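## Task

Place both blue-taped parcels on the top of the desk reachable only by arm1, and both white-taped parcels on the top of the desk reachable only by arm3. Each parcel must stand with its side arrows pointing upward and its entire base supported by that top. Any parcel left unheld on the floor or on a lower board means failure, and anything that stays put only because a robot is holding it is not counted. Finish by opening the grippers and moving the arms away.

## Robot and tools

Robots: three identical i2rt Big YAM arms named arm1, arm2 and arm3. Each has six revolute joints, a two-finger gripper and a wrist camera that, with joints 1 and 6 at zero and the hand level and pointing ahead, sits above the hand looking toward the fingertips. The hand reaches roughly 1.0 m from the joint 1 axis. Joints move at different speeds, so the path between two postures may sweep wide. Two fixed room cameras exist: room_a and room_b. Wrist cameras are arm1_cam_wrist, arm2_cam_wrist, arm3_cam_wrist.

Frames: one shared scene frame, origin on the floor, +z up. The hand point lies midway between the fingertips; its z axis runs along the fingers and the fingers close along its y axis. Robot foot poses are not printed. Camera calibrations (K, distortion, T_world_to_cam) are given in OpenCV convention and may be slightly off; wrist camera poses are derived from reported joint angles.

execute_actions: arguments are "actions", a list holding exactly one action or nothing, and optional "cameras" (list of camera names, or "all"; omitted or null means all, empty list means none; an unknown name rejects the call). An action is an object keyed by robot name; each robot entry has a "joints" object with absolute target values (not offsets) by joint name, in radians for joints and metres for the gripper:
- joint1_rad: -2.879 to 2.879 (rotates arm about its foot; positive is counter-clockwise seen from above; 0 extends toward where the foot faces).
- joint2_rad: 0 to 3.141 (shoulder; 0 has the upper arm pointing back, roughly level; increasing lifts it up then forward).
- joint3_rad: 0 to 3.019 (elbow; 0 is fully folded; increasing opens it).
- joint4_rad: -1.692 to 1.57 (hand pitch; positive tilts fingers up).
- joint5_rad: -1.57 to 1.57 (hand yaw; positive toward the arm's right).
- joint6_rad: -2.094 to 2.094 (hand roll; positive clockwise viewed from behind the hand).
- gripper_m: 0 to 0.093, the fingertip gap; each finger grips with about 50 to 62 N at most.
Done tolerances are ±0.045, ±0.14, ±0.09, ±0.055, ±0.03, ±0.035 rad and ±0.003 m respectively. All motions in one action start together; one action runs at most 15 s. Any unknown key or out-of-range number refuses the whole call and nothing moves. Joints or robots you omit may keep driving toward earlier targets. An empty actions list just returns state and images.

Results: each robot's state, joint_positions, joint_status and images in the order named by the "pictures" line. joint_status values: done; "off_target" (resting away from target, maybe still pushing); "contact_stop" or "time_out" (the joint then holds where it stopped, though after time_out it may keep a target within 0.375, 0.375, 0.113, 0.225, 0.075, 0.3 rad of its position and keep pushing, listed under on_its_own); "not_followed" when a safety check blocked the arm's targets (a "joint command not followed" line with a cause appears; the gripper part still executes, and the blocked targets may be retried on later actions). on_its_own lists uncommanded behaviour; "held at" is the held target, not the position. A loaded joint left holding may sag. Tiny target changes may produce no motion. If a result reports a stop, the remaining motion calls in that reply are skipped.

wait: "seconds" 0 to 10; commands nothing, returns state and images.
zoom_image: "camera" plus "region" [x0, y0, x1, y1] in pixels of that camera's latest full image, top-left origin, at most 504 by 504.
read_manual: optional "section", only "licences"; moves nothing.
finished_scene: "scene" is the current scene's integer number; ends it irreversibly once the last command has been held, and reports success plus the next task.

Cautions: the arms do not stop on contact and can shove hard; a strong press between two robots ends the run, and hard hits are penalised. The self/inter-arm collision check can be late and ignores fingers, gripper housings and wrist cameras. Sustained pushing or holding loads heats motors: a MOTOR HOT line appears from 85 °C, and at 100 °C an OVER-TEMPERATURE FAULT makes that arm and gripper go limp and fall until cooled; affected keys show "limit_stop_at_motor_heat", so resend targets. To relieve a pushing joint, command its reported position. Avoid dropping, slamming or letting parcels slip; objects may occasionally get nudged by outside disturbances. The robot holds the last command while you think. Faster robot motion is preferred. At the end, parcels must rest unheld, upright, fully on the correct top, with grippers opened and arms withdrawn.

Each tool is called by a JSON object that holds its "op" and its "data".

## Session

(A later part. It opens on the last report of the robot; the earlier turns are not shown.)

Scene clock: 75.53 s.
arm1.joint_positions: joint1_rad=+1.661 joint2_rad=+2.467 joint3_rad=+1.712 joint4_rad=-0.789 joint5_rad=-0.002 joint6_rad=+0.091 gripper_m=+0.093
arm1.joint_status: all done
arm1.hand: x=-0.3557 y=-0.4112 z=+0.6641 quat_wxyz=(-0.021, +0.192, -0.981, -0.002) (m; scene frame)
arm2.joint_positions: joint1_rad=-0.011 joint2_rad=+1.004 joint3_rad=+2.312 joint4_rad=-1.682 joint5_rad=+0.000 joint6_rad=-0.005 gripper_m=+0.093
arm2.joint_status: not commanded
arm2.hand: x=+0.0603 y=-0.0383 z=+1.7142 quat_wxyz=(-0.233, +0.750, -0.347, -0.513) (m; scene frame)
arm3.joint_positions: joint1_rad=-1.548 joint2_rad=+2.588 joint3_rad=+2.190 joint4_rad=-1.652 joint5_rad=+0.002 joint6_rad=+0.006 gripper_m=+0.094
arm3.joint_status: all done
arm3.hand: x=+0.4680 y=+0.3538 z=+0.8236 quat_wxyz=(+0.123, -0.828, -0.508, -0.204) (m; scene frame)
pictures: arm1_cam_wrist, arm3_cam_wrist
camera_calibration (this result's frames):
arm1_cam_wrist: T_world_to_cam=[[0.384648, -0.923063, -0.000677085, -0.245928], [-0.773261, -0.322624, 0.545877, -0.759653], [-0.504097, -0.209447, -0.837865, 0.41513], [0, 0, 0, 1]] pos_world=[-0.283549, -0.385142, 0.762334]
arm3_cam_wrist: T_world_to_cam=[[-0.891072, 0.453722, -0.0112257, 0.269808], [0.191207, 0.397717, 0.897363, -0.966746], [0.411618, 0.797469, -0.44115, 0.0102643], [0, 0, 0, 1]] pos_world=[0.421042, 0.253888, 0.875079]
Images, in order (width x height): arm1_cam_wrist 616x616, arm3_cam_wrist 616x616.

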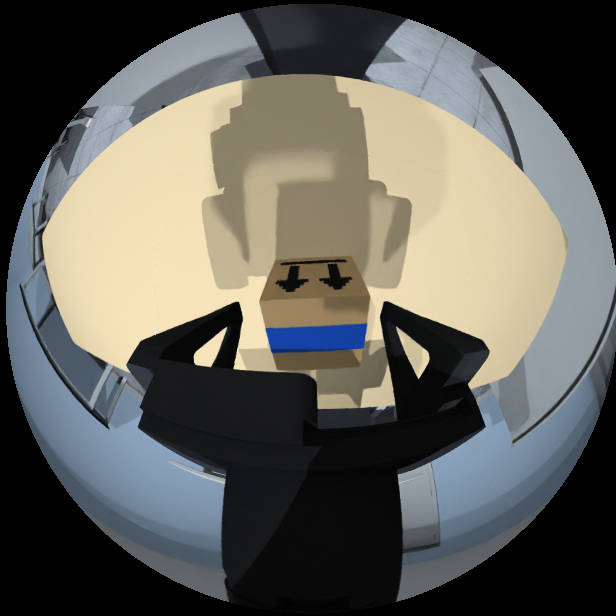

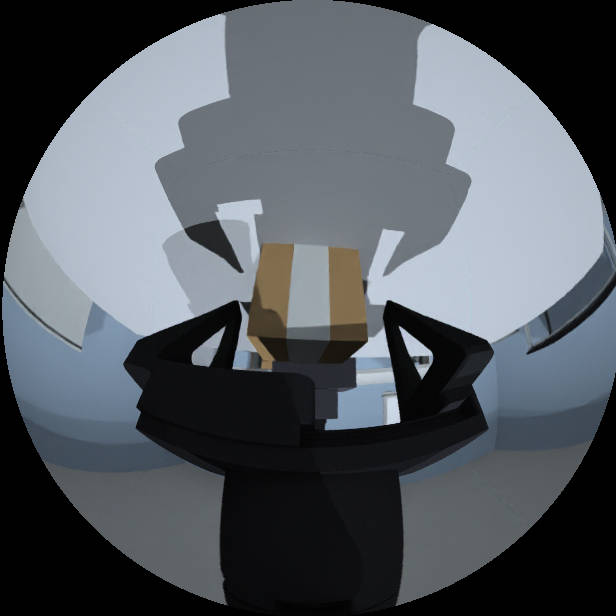

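{"op": "execute_actions", "data": {"actions": [{"arm1":{"joints":{"joint2_rad":2.515}},"arm3":{"joints":{"gripper_m":0.04}}}], "cameras": []}}

{"op": "execute_actions", "data": {"actions": [{"arm1":{"joints":{"gripper_m":0.04}},"arm3":{"joints":{"joint2_rad":1.9}}}], "cameras": ["arm1_cam_wrist"]}}

{"op": "execute_actions", "data": {"actions": [{"arm1":{"joints":{"joint2_rad":2.0,"joint4_rad":-1.0}},"arm3":{"joints":{"joint1_rad":-0.5,"joint3_rad":1.6,"joint4_rad":-0.5}}}], "cameras": []}}

{"op": "execute_actions", "data": {"actions": [{"arm1":{"joints":{"joint1_rad":-1.95}},"arm3":{"joints":{"joint1_rad":2.1,"joint3_rad":1.12,"joint4_rad":0.71}}}], "cameras": []}}

{"op": "execute_actions", "data": {"actions": [{"arm1":{"joints":{"joint2_rad":2.24}},"arm3":{"joints":{"joint2_rad":2.29}}}], "cameras": ["arm1_cam_wrist","arm3_cam_wrist","room_a"]}}

{"op": "zoom_image", "data": {"camera": "room_a", "region": [20, 260, 140, 360]}}

Scene clock: 78.40 s.
arm1.joint_positions: joint1_rad=+1.661 joint2_rad=+2.488 joint3_rad=+1.712 joint4_rad=-0.789 joint5_rad=-0.002 joint6_rad=+0.091 gripper_m=+0.093
arm1.joint_status: all done
arm1.hand: x=-0.3619 y=-0.4145 z=+0.6505 quat_wxyz=(-0.011, +0.192, -0.981, +0.001) (m; scene frame)
arm2.joint_positions: joint1_rad=-0.011 joint2_rad=+1.004 joint3_rad=+2.312 joint4_rad=-1.682 joint5_rad=+0.000 joint6_rad=-0.005 gripper_m=+0.093
arm2.joint_status: not commanded
arm2.hand: x=+0.0603 y=-0.0383 z=+1.7142 quat_wxyz=(-0.233, +0.750, -0.347, -0.513) (m; scene frame)
arm3.joint_positions: joint1_rad=-1.548 joint2_rad=+2.588 joint3_rad=+2.190 joint4_rad=-1.652 joint5_rad=+0.001 joint6_rad=+0.006 gripper_m=+0.053
arm3.joint_status: gripper_m off_target (ended at +0.053, target +0.040)
arm3.hand: x=+0.4682 y=+0.3538 z=+0.8236 quat_wxyz=(+0.122, -0.828, -0.508, -0.205) (m; scene frame)
pictures: none
No camera images: the call's "cameras" was empty. Leave "cameras" out to get every camera's image.

Scene clock: 80.23 s.
arm1.joint_positions: joint1_rad=+1.661 joint2_rad=+2.488 joint3_rad=+1.712 joint4_rad=-0.789 joint5_rad=-0.001 joint6_rad=+0.091 gripper_m=+0.053
arm1.joint_status: gripper_m off_target (ended at +0.053, target +0.040)
arm1.hand: x=-0.3619 y=-0.4146 z=+0.6505 quat_wxyz=(-0.011, +0.192, -0.981, +0.001) (m; scene frame)
arm2.joint_positions: joint1_rad=-0.011 joint2_rad=+1.004 joint3_rad=+2.312 joint4_rad=-1.682 joint5_rad=+0.000 joint6_rad=-0.005 gripper_m=+0.093
arm2.joint_status: not commanded
arm2.hand: x=+0.0603 y=-0.0383 z=+1.7142 quat_wxyz=(-0.233, +0.750, -0.347, -0.513) (m; scene frame)
arm3.joint_positions: joint1_rad=-1.548 joint2_rad=+1.912 joint3_rad=+2.188 joint4_rad=-1.653 joint5_rad=+0.001 joint6_rad=+0.006 gripper_m=+0.053
arm3.joint_status: all done
arm3.hand: x=+0.4604 y=+0.3470 z=+1.2451 quat_wxyz=(-0.054, -0.849, -0.519, +0.079) (m; scene frame)
pictures: arm1_cam_wrist
camera_calibration (this result's frames):
arm1_cam_wrist: T_world_to_cam=[[0.383758, -0.923433, 0.00147511, -0.248575], [-0.762947, -0.316163, 0.563873, -0.763364], [-0.520232, -0.217516, -0.82586, 0.38297], [0, 0, 0, 1]] pos_world=[-0.28778, -0.387587, 0.747087]
Images, in order (width x height): arm1_cam_wrist 616x616.

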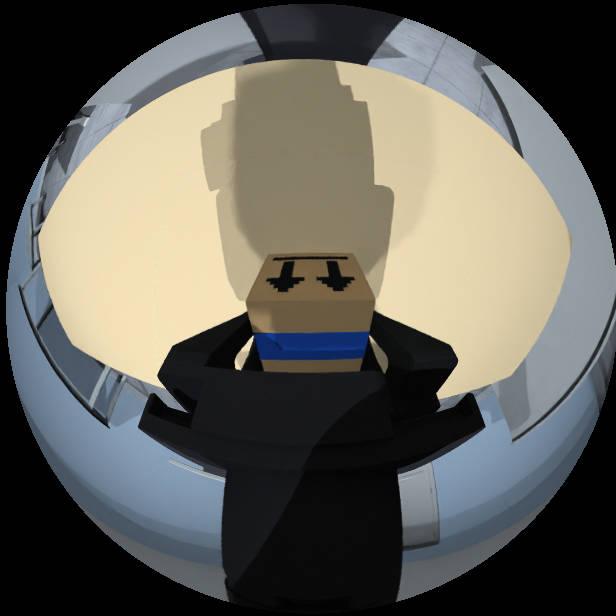

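Scene clock: 82.00 s.
arm1.joint_positions: joint1_rad=+1.661 joint2_rad=+1.991 joint3_rad=+1.723 joint4_rad=-0.989 joint5_rad=-0.001 joint6_rad=+0.091 gripper_m=+0.053
arm1.joint_status: all done
arm1.hand: x=-0.3277 y=-0.3936 z=+0.9712 quat_wxyz=(-0.158, +0.190, -0.968, -0.042) (m; scene frame)
arm2.joint_positions: joint1_rad=-0.011 joint2_rad=+1.004 joint3_rad=+2.312 joint4_rad=-1.682 joint5_rad=+0.000 joint6_rad=-0.005 gripper_m=+0.093
arm2.joint_status: not commanded
arm2.hand: x=+0.0603 y=-0.0383 z=+1.7142 quat_wxyz=(-0.233, +0.750, -0.347, -0.513) (m; scene frame)
arm3.joint_positions: joint1_rad=-0.495 joint2_rad=+1.911 joint3_rad=+1.605 joint4_rad=-0.517 joint5_rad=-0.003 joint6_rad=+0.005 gripper_m=+0.053
arm3.joint_status: all done
arm3.hand: x=+1.1558 y=+0.2871 z=+1.0931 quat_wxyz=(-0.327, -0.442, -0.818, +0.170) (m; scene frame)
pictures: none
No camera images: the call's "cameras" was empty. Leave "cameras" out to get every camera's image.

Scene clock: 85.13 s.
arm1.joint_positions: joint1_rad=-1.950 joint2_rad=+1.991 joint3_rad=+1.723 joint4_rad=-0.989 joint5_rad=+0.002 joint6_rad=+0.093 gripper_m=+0.053
arm1.joint_status: all done
arm1.hand: x=-1.6162 y=-0.7119 z=+0.9495 quat_wxyz=(-0.007, -0.988, +0.042, +0.147) (m; scene frame)
arm2.joint_positions: joint1_rad=-0.011 joint2_rad=+1.004 joint3_rad=+2.312 joint4_rad=-1.682 joint5_rad=+0.000 joint6_rad=-0.005 gripper_m=+0.093
arm2.joint_status: not commanded
arm2.hand: x=+0.0603 y=-0.0383 z=+1.7142 quat_wxyz=(-0.233, +0.750, -0.347, -0.513) (m; scene frame)
arm3.joint_positions: joint1_rad=+2.110 joint2_rad=+1.916 joint3_rad=+1.128 joint4_rad=+0.690 joint5_rad=-0.002 joint6_rad=+0.005 gripper_m=+0.053
arm3.joint_status: all done
arm3.hand: x=+0.7088 y=+1.6337 z=+1.0855 quat_wxyz=(-0.463, +0.539, -0.511, -0.485) (m; scene frame)
pictures: none
No camera images: the call's "cameras" was empty. Leave "cameras" out to get every camera's image.

Scene clock: 86.50 s.
arm1.joint_positions: joint1_rad=-1.950 joint2_rad=+2.261 joint3_rad=+1.707 joint4_rad=-0.991 joint5_rad=+0.001 joint6_rad=+0.093 gripper_m=+0.053
arm1.joint_status: all done
arm1.hand: x=-1.5772 y=-0.7119 z=+0.7694 quat_wxyz=(+0.000, -0.999, +0.042, +0.004) (m; scene frame)
arm2.joint_positions: joint1_rad=-0.011 joint2_rad=+1.004 joint3_rad=+2.312 joint4_rad=-1.682 joint5_rad=+0.000 joint6_rad=-0.005 gripper_m=+0.093
arm2.joint_status: not commanded
arm2.hand: x=+0.0603 y=-0.0383 z=+1.7142 quat_wxyz=(-0.233, +0.750, -0.347, -0.513) (m; scene frame)
arm3.joint_positions: joint1_rad=+2.110 joint2_rad=+2.298 joint3_rad=+1.105 joint4_rad=+0.700 joint5_rad=-0.002 joint6_rad=+0.005 gripper_m=+0.053
arm3.joint_status: all done
arm3.hand: x=+0.7135 y=+1.5866 z=+0.8133 quat_wxyz=(-0.354, +0.623, -0.592, -0.369) (m; scene frame)
pictures: arm1_cam_wrist, arm3_cam_wrist, room_a
camera_calibration (this result's frames):
arm1_cam_wrist: T_world_to_cam=[[0.0763315, 0.997067, -0.00553015, 0.830784], [0.816985, -0.0593638, 0.573595, 0.81556], [0.571584, -0.0483014, -0.819121, 1.62154], [0, 0, 0, 1]] pos_world=[-1.65656, -0.70161, 0.865027]
arm3_cam_wrist: T_world_to_cam=[[0.998496, 0.0547109, 0.00339153, -0.797848], [0.0509185, -0.902813, -0.427008, 1.74588], [-0.0203001, 0.426538, -0.904242, 0.194864], [0, 0, 0, 1]] pos_world=[0.711707, 1.53673, 0.924413]
Images, in order (width x height): arm1_cam_wrist 616x616, arm3_cam_wrist 616x616, room_a 672x504.

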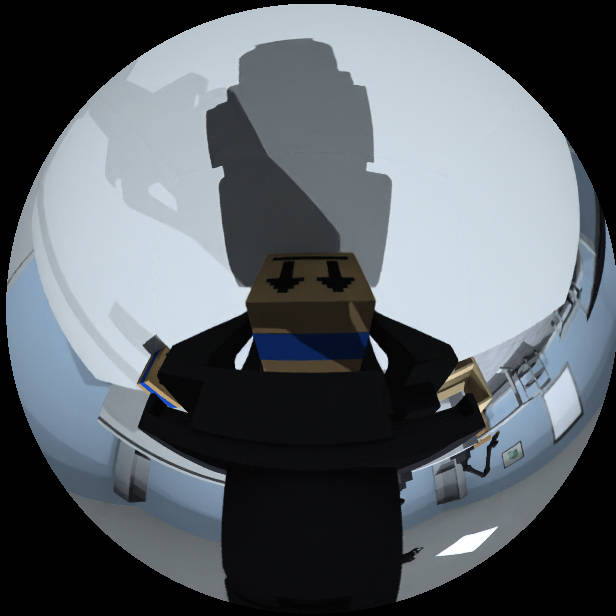

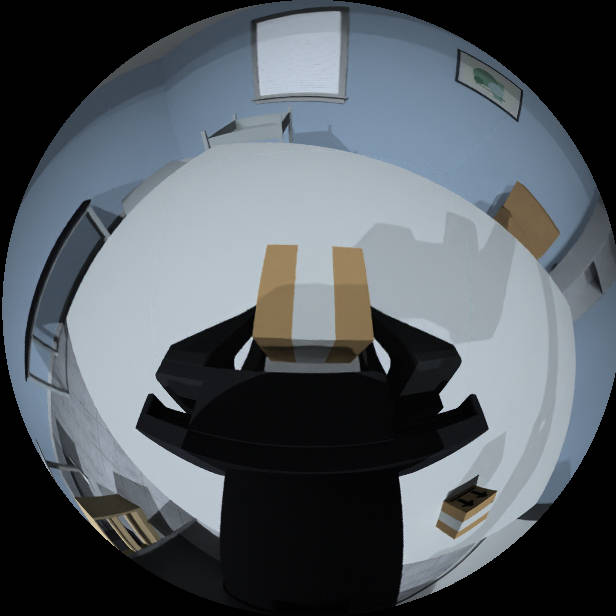

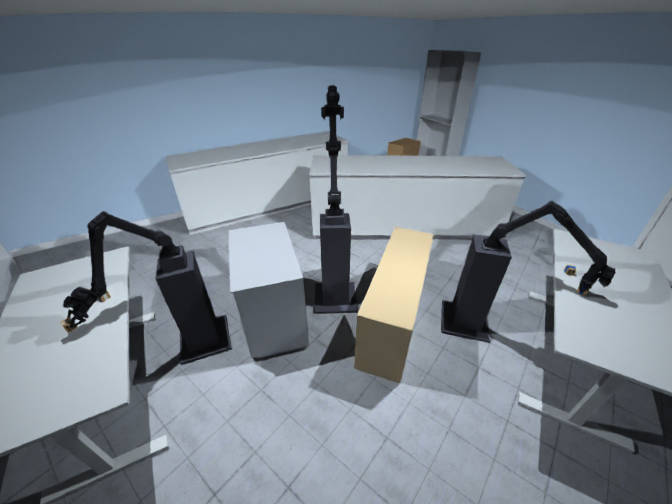

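Region (20, 260, 140, 360) of room_a's 672x504 image, scaled by 4.200, with more detail than that image has.

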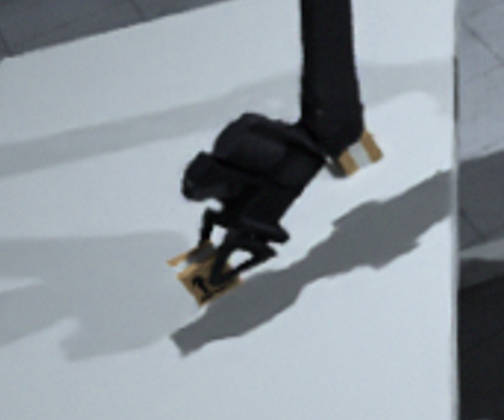

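{"op": "execute_actions", "data": {"actions": [{"arm1":{"joints":{"gripper_m":0.093}},"arm3":{"joints":{"joint2_rad":2.375,"joint4_rad":0.77}}}], "cameras": ["room_a"]}}

{"op": "zoom_image", "data": {"camera": "room_a", "region": [40, 285, 130, 360]}}

Scene clock: 88.37 s.
arm1.joint_positions: joint1_rad=-1.950 joint2_rad=+2.261 joint3_rad=+1.707 joint4_rad=-0.991 joint5_rad=+0.001 joint6_rad=+0.093 gripper_m=+0.093
arm1.joint_status: all done
arm1.hand: x=-1.5772 y=-0.7119 z=+0.7694 quat_wxyz=(+0.000, -0.999, +0.042, +0.004) (m; scene frame)
arm2.joint_positions: joint1_rad=-0.011 joint2_rad=+1.004 joint3_rad=+2.312 joint4_rad=-1.682 joint5_rad=+0.000 joint6_rad=-0.005 gripper_m=+0.093
arm2.joint_status: not commanded
arm2.hand: x=+0.0603 y=-0.0383 z=+1.7142 quat_wxyz=(-0.233, +0.750, -0.347, -0.513) (m; scene frame)
arm3.joint_positions: joint1_rad=+2.110 joint2_rad=+2.377 joint3_rad=+1.105 joint4_rad=+0.752 joint5_rad=-0.002 joint6_rad=+0.005 gripper_m=+0.053
arm3.joint_status: all done
arm3.hand: x=+0.7145 y=+1.5727 z=+0.7730 quat_wxyz=(-0.346, +0.627, -0.597, -0.361) (m; scene frame)
pictures: room_a
Images, in order (width x height): room_a 672x504.

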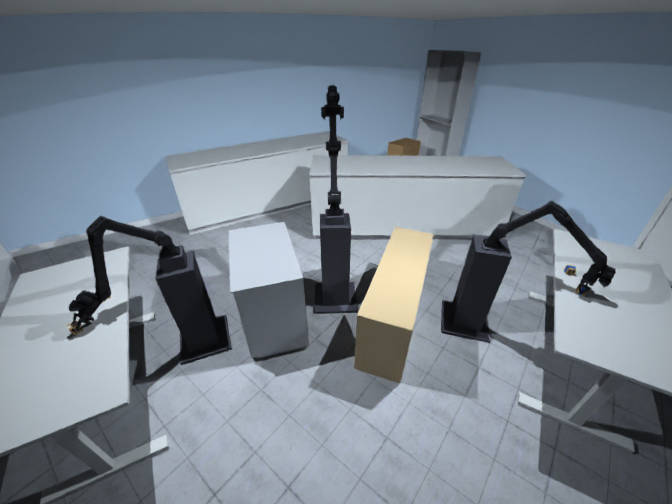

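Region (40, 285, 130, 360) of room_a's 672x504 image, scaled by 5.600, with more detail than that image has.

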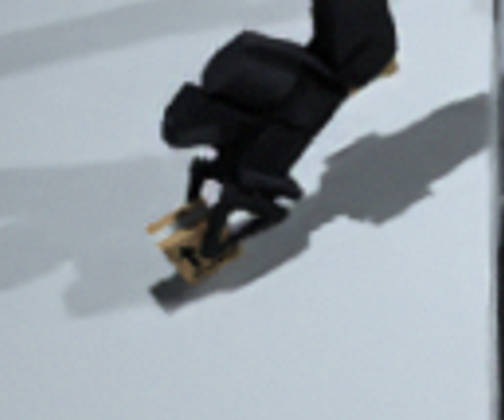

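{"op": "execute_actions", "data": {"actions": [{"arm3":{"joints":{"joint2_rad":2.41,"joint4_rad":0.785}}}], "cameras": []}}

{"op": "execute_actions", "data": {"actions": [{"arm3":{"joints":{"gripper_m":0.093}}}], "cameras": []}}

{"op": "execute_actions", "data": {"actions": [{"arm1":{"joints":{"joint2_rad":1.8,"joint4_rad":-1.3}},"arm3":{"joints":{"joint2_rad":1.8,"joint3_rad":0.95,"joint4_rad":0.5}}}], "cameras": ["room_a","arm1_cam_wrist"]}}

{"op": "zoom_image", "data": {"camera": "room_a", "region": [50, 285, 120, 345]}}

{"op": "zoom_image", "data": {"camera": "room_a", "region": [550, 255, 605, 305]}}

Scene clock: 92.00 s.
arm1.joint_positions: joint1_rad=-1.950 joint2_rad=+2.261 joint3_rad=+1.707 joint4_rad=-0.991 joint5_rad=+0.001 joint6_rad=+0.093 gripper_m=+0.093
arm1.joint_status: not commanded
arm1.hand: x=-1.5772 y=-0.7119 z=+0.7694 quat_wxyz=(+0.000, -0.999, +0.042, +0.004) (m; scene frame)
arm2.joint_positions: joint1_rad=-0.011 joint2_rad=+1.004 joint3_rad=+2.312 joint4_rad=-1.682 joint5_rad=+0.000 joint6_rad=-0.005 gripper_m=+0.093
arm2.joint_status: not commanded
arm2.hand: x=+0.0603 y=-0.0383 z=+1.7142 quat_wxyz=(-0.233, +0.750, -0.347, -0.513) (m; scene frame)
arm3.joint_positions: joint1_rad=+2.110 joint2_rad=+2.399 joint3_rad=+1.105 joint4_rad=+0.766 joint5_rad=-0.002 joint6_rad=+0.005 gripper_m=+0.053
arm3.joint_status: all done
arm3.hand: x=+0.7148 y=+1.5683 z=+0.7620 quat_wxyz=(-0.344, +0.629, -0.598, -0.359) (m; scene frame)
pictures: none
No camera images: the call's "cameras" was empty. Leave "cameras" out to get every camera's image.

Scene clock: 92.60 s.
arm1.joint_positions: joint1_rad=-1.950 joint2_rad=+2.261 joint3_rad=+1.707 joint4_rad=-0.991 joint5_rad=+0.001 joint6_rad=+0.093 gripper_m=+0.093
arm1.joint_status: not commanded
arm1.hand: x=-1.5772 y=-0.7119 z=+0.7694 quat_wxyz=(+0.000, -0.999, +0.042, +0.004) (m; scene frame)
arm2.joint_positions: joint1_rad=-0.011 joint2_rad=+1.004 joint3_rad=+2.312 joint4_rad=-1.682 joint5_rad=+0.000 joint6_rad=-0.005 gripper_m=+0.093
arm2.joint_status: not commanded
arm2.hand: x=+0.0603 y=-0.0383 z=+1.7142 quat_wxyz=(-0.233, +0.750, -0.347, -0.513) (m; scene frame)
arm3.joint_positions: joint1_rad=+2.110 joint2_rad=+2.399 joint3_rad=+1.105 joint4_rad=+0.769 joint5_rad=-0.002 joint6_rad=+0.005 gripper_m=+0.093
arm3.joint_status: all done
arm3.hand: x=+0.7148 y=+1.5685 z=+0.7625 quat_wxyz=(-0.344, +0.628, -0.598, -0.359) (m; scene frame)
pictures: none
No camera images: the call's "cameras" was empty. Leave "cameras" out to get every camera's image.

Scene clock: 94.07 s.
arm1.joint_positions: joint1_rad=-1.950 joint2_rad=+1.786 joint3_rad=+1.720 joint4_rad=-1.287 joint5_rad=+0.001 joint6_rad=+0.093 gripper_m=+0.093
arm1.joint_status: all done
arm1.hand: x=-1.5388 y=-0.7111 z=+1.0582 quat_wxyz=(-0.005, -0.994, +0.042, +0.100) (m; scene frame)
arm2.joint_positions: joint1_rad=-0.011 joint2_rad=+1.004 joint3_rad=+2.312 joint4_rad=-1.682 joint5_rad=+0.000 joint6_rad=-0.005 gripper_m=+0.093
arm2.joint_status: not commanded
arm2.hand: x=+0.0603 y=-0.0383 z=+1.7142 quat_wxyz=(-0.233, +0.750, -0.347, -0.513) (m; scene frame)
arm3.joint_positions: joint1_rad=+2.110 joint2_rad=+1.788 joint3_rad=+0.941 joint4_rad=+0.507 joint5_rad=-0.002 joint6_rad=+0.005 gripper_m=+0.093
arm3.joint_status: all done
arm3.hand: x=+0.7128 y=+1.5602 z=+1.0344 quat_wxyz=(-0.398, +0.593, -0.563, -0.416) (m; scene frame)
pictures: arm1_cam_wrist, room_a
camera_calibration (this result's frames):
arm1_cam_wrist: T_world_to_cam=[[0.0740178, 0.997023, -0.0215804, 0.842088], [0.911214, -0.0588225, 0.407713, 0.939556], [0.40523, -0.0498424, -0.912855, 1.67829], [0, 0, 0, 1]] pos_world=[-1.59856, -0.700665, 1.16714]
Images, in order (width x height): arm1_cam_wrist 616x616, room_a 672x504.

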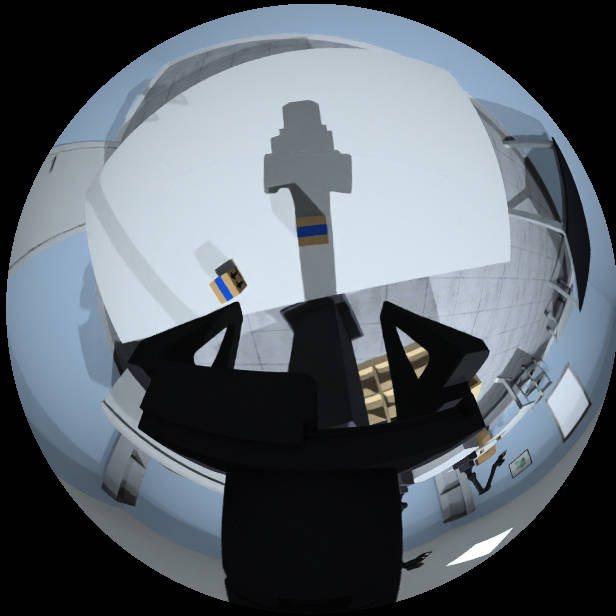

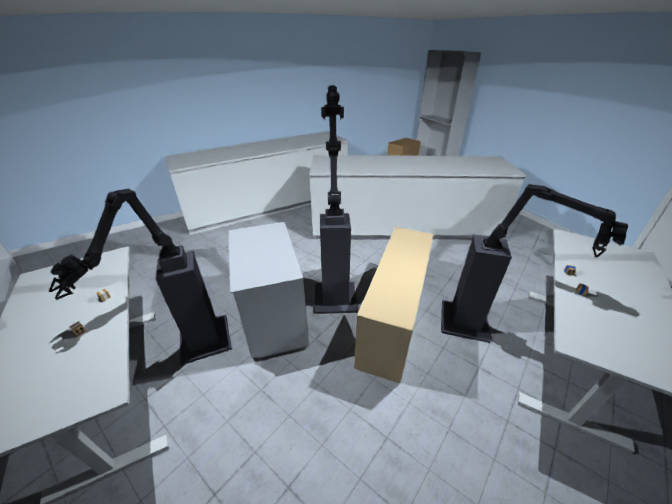

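Region (50, 285, 120, 345) of room_a's 672x504 image, scaled by 7.200, with more detail than that image has; it fills the top 432 rows of this view, and the rest is white.

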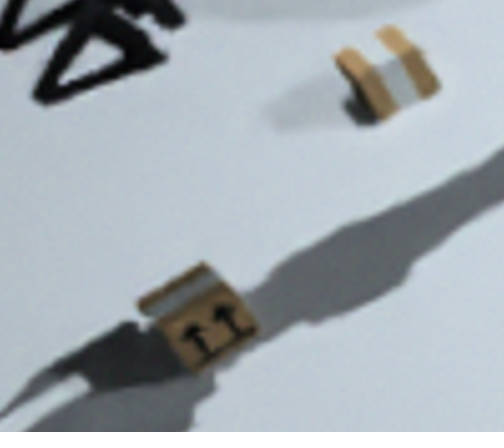

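Region (550, 255, 605, 305) of room_a's 672x504 image, scaled by 9.164, with more detail than that image has; it fills the top 458 rows of this view, and the rest is white.

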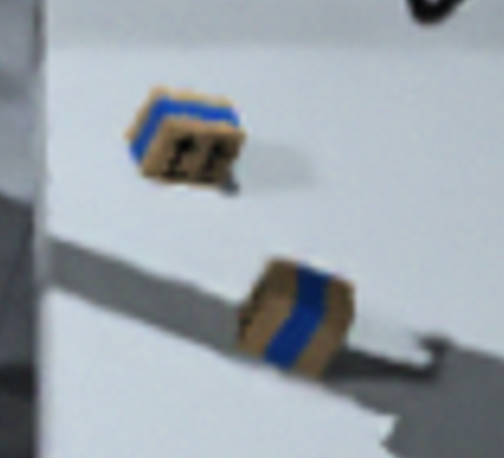

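{"op": "finished_scene", "data": {"scene": 2}}

The scene is finished: the task was done.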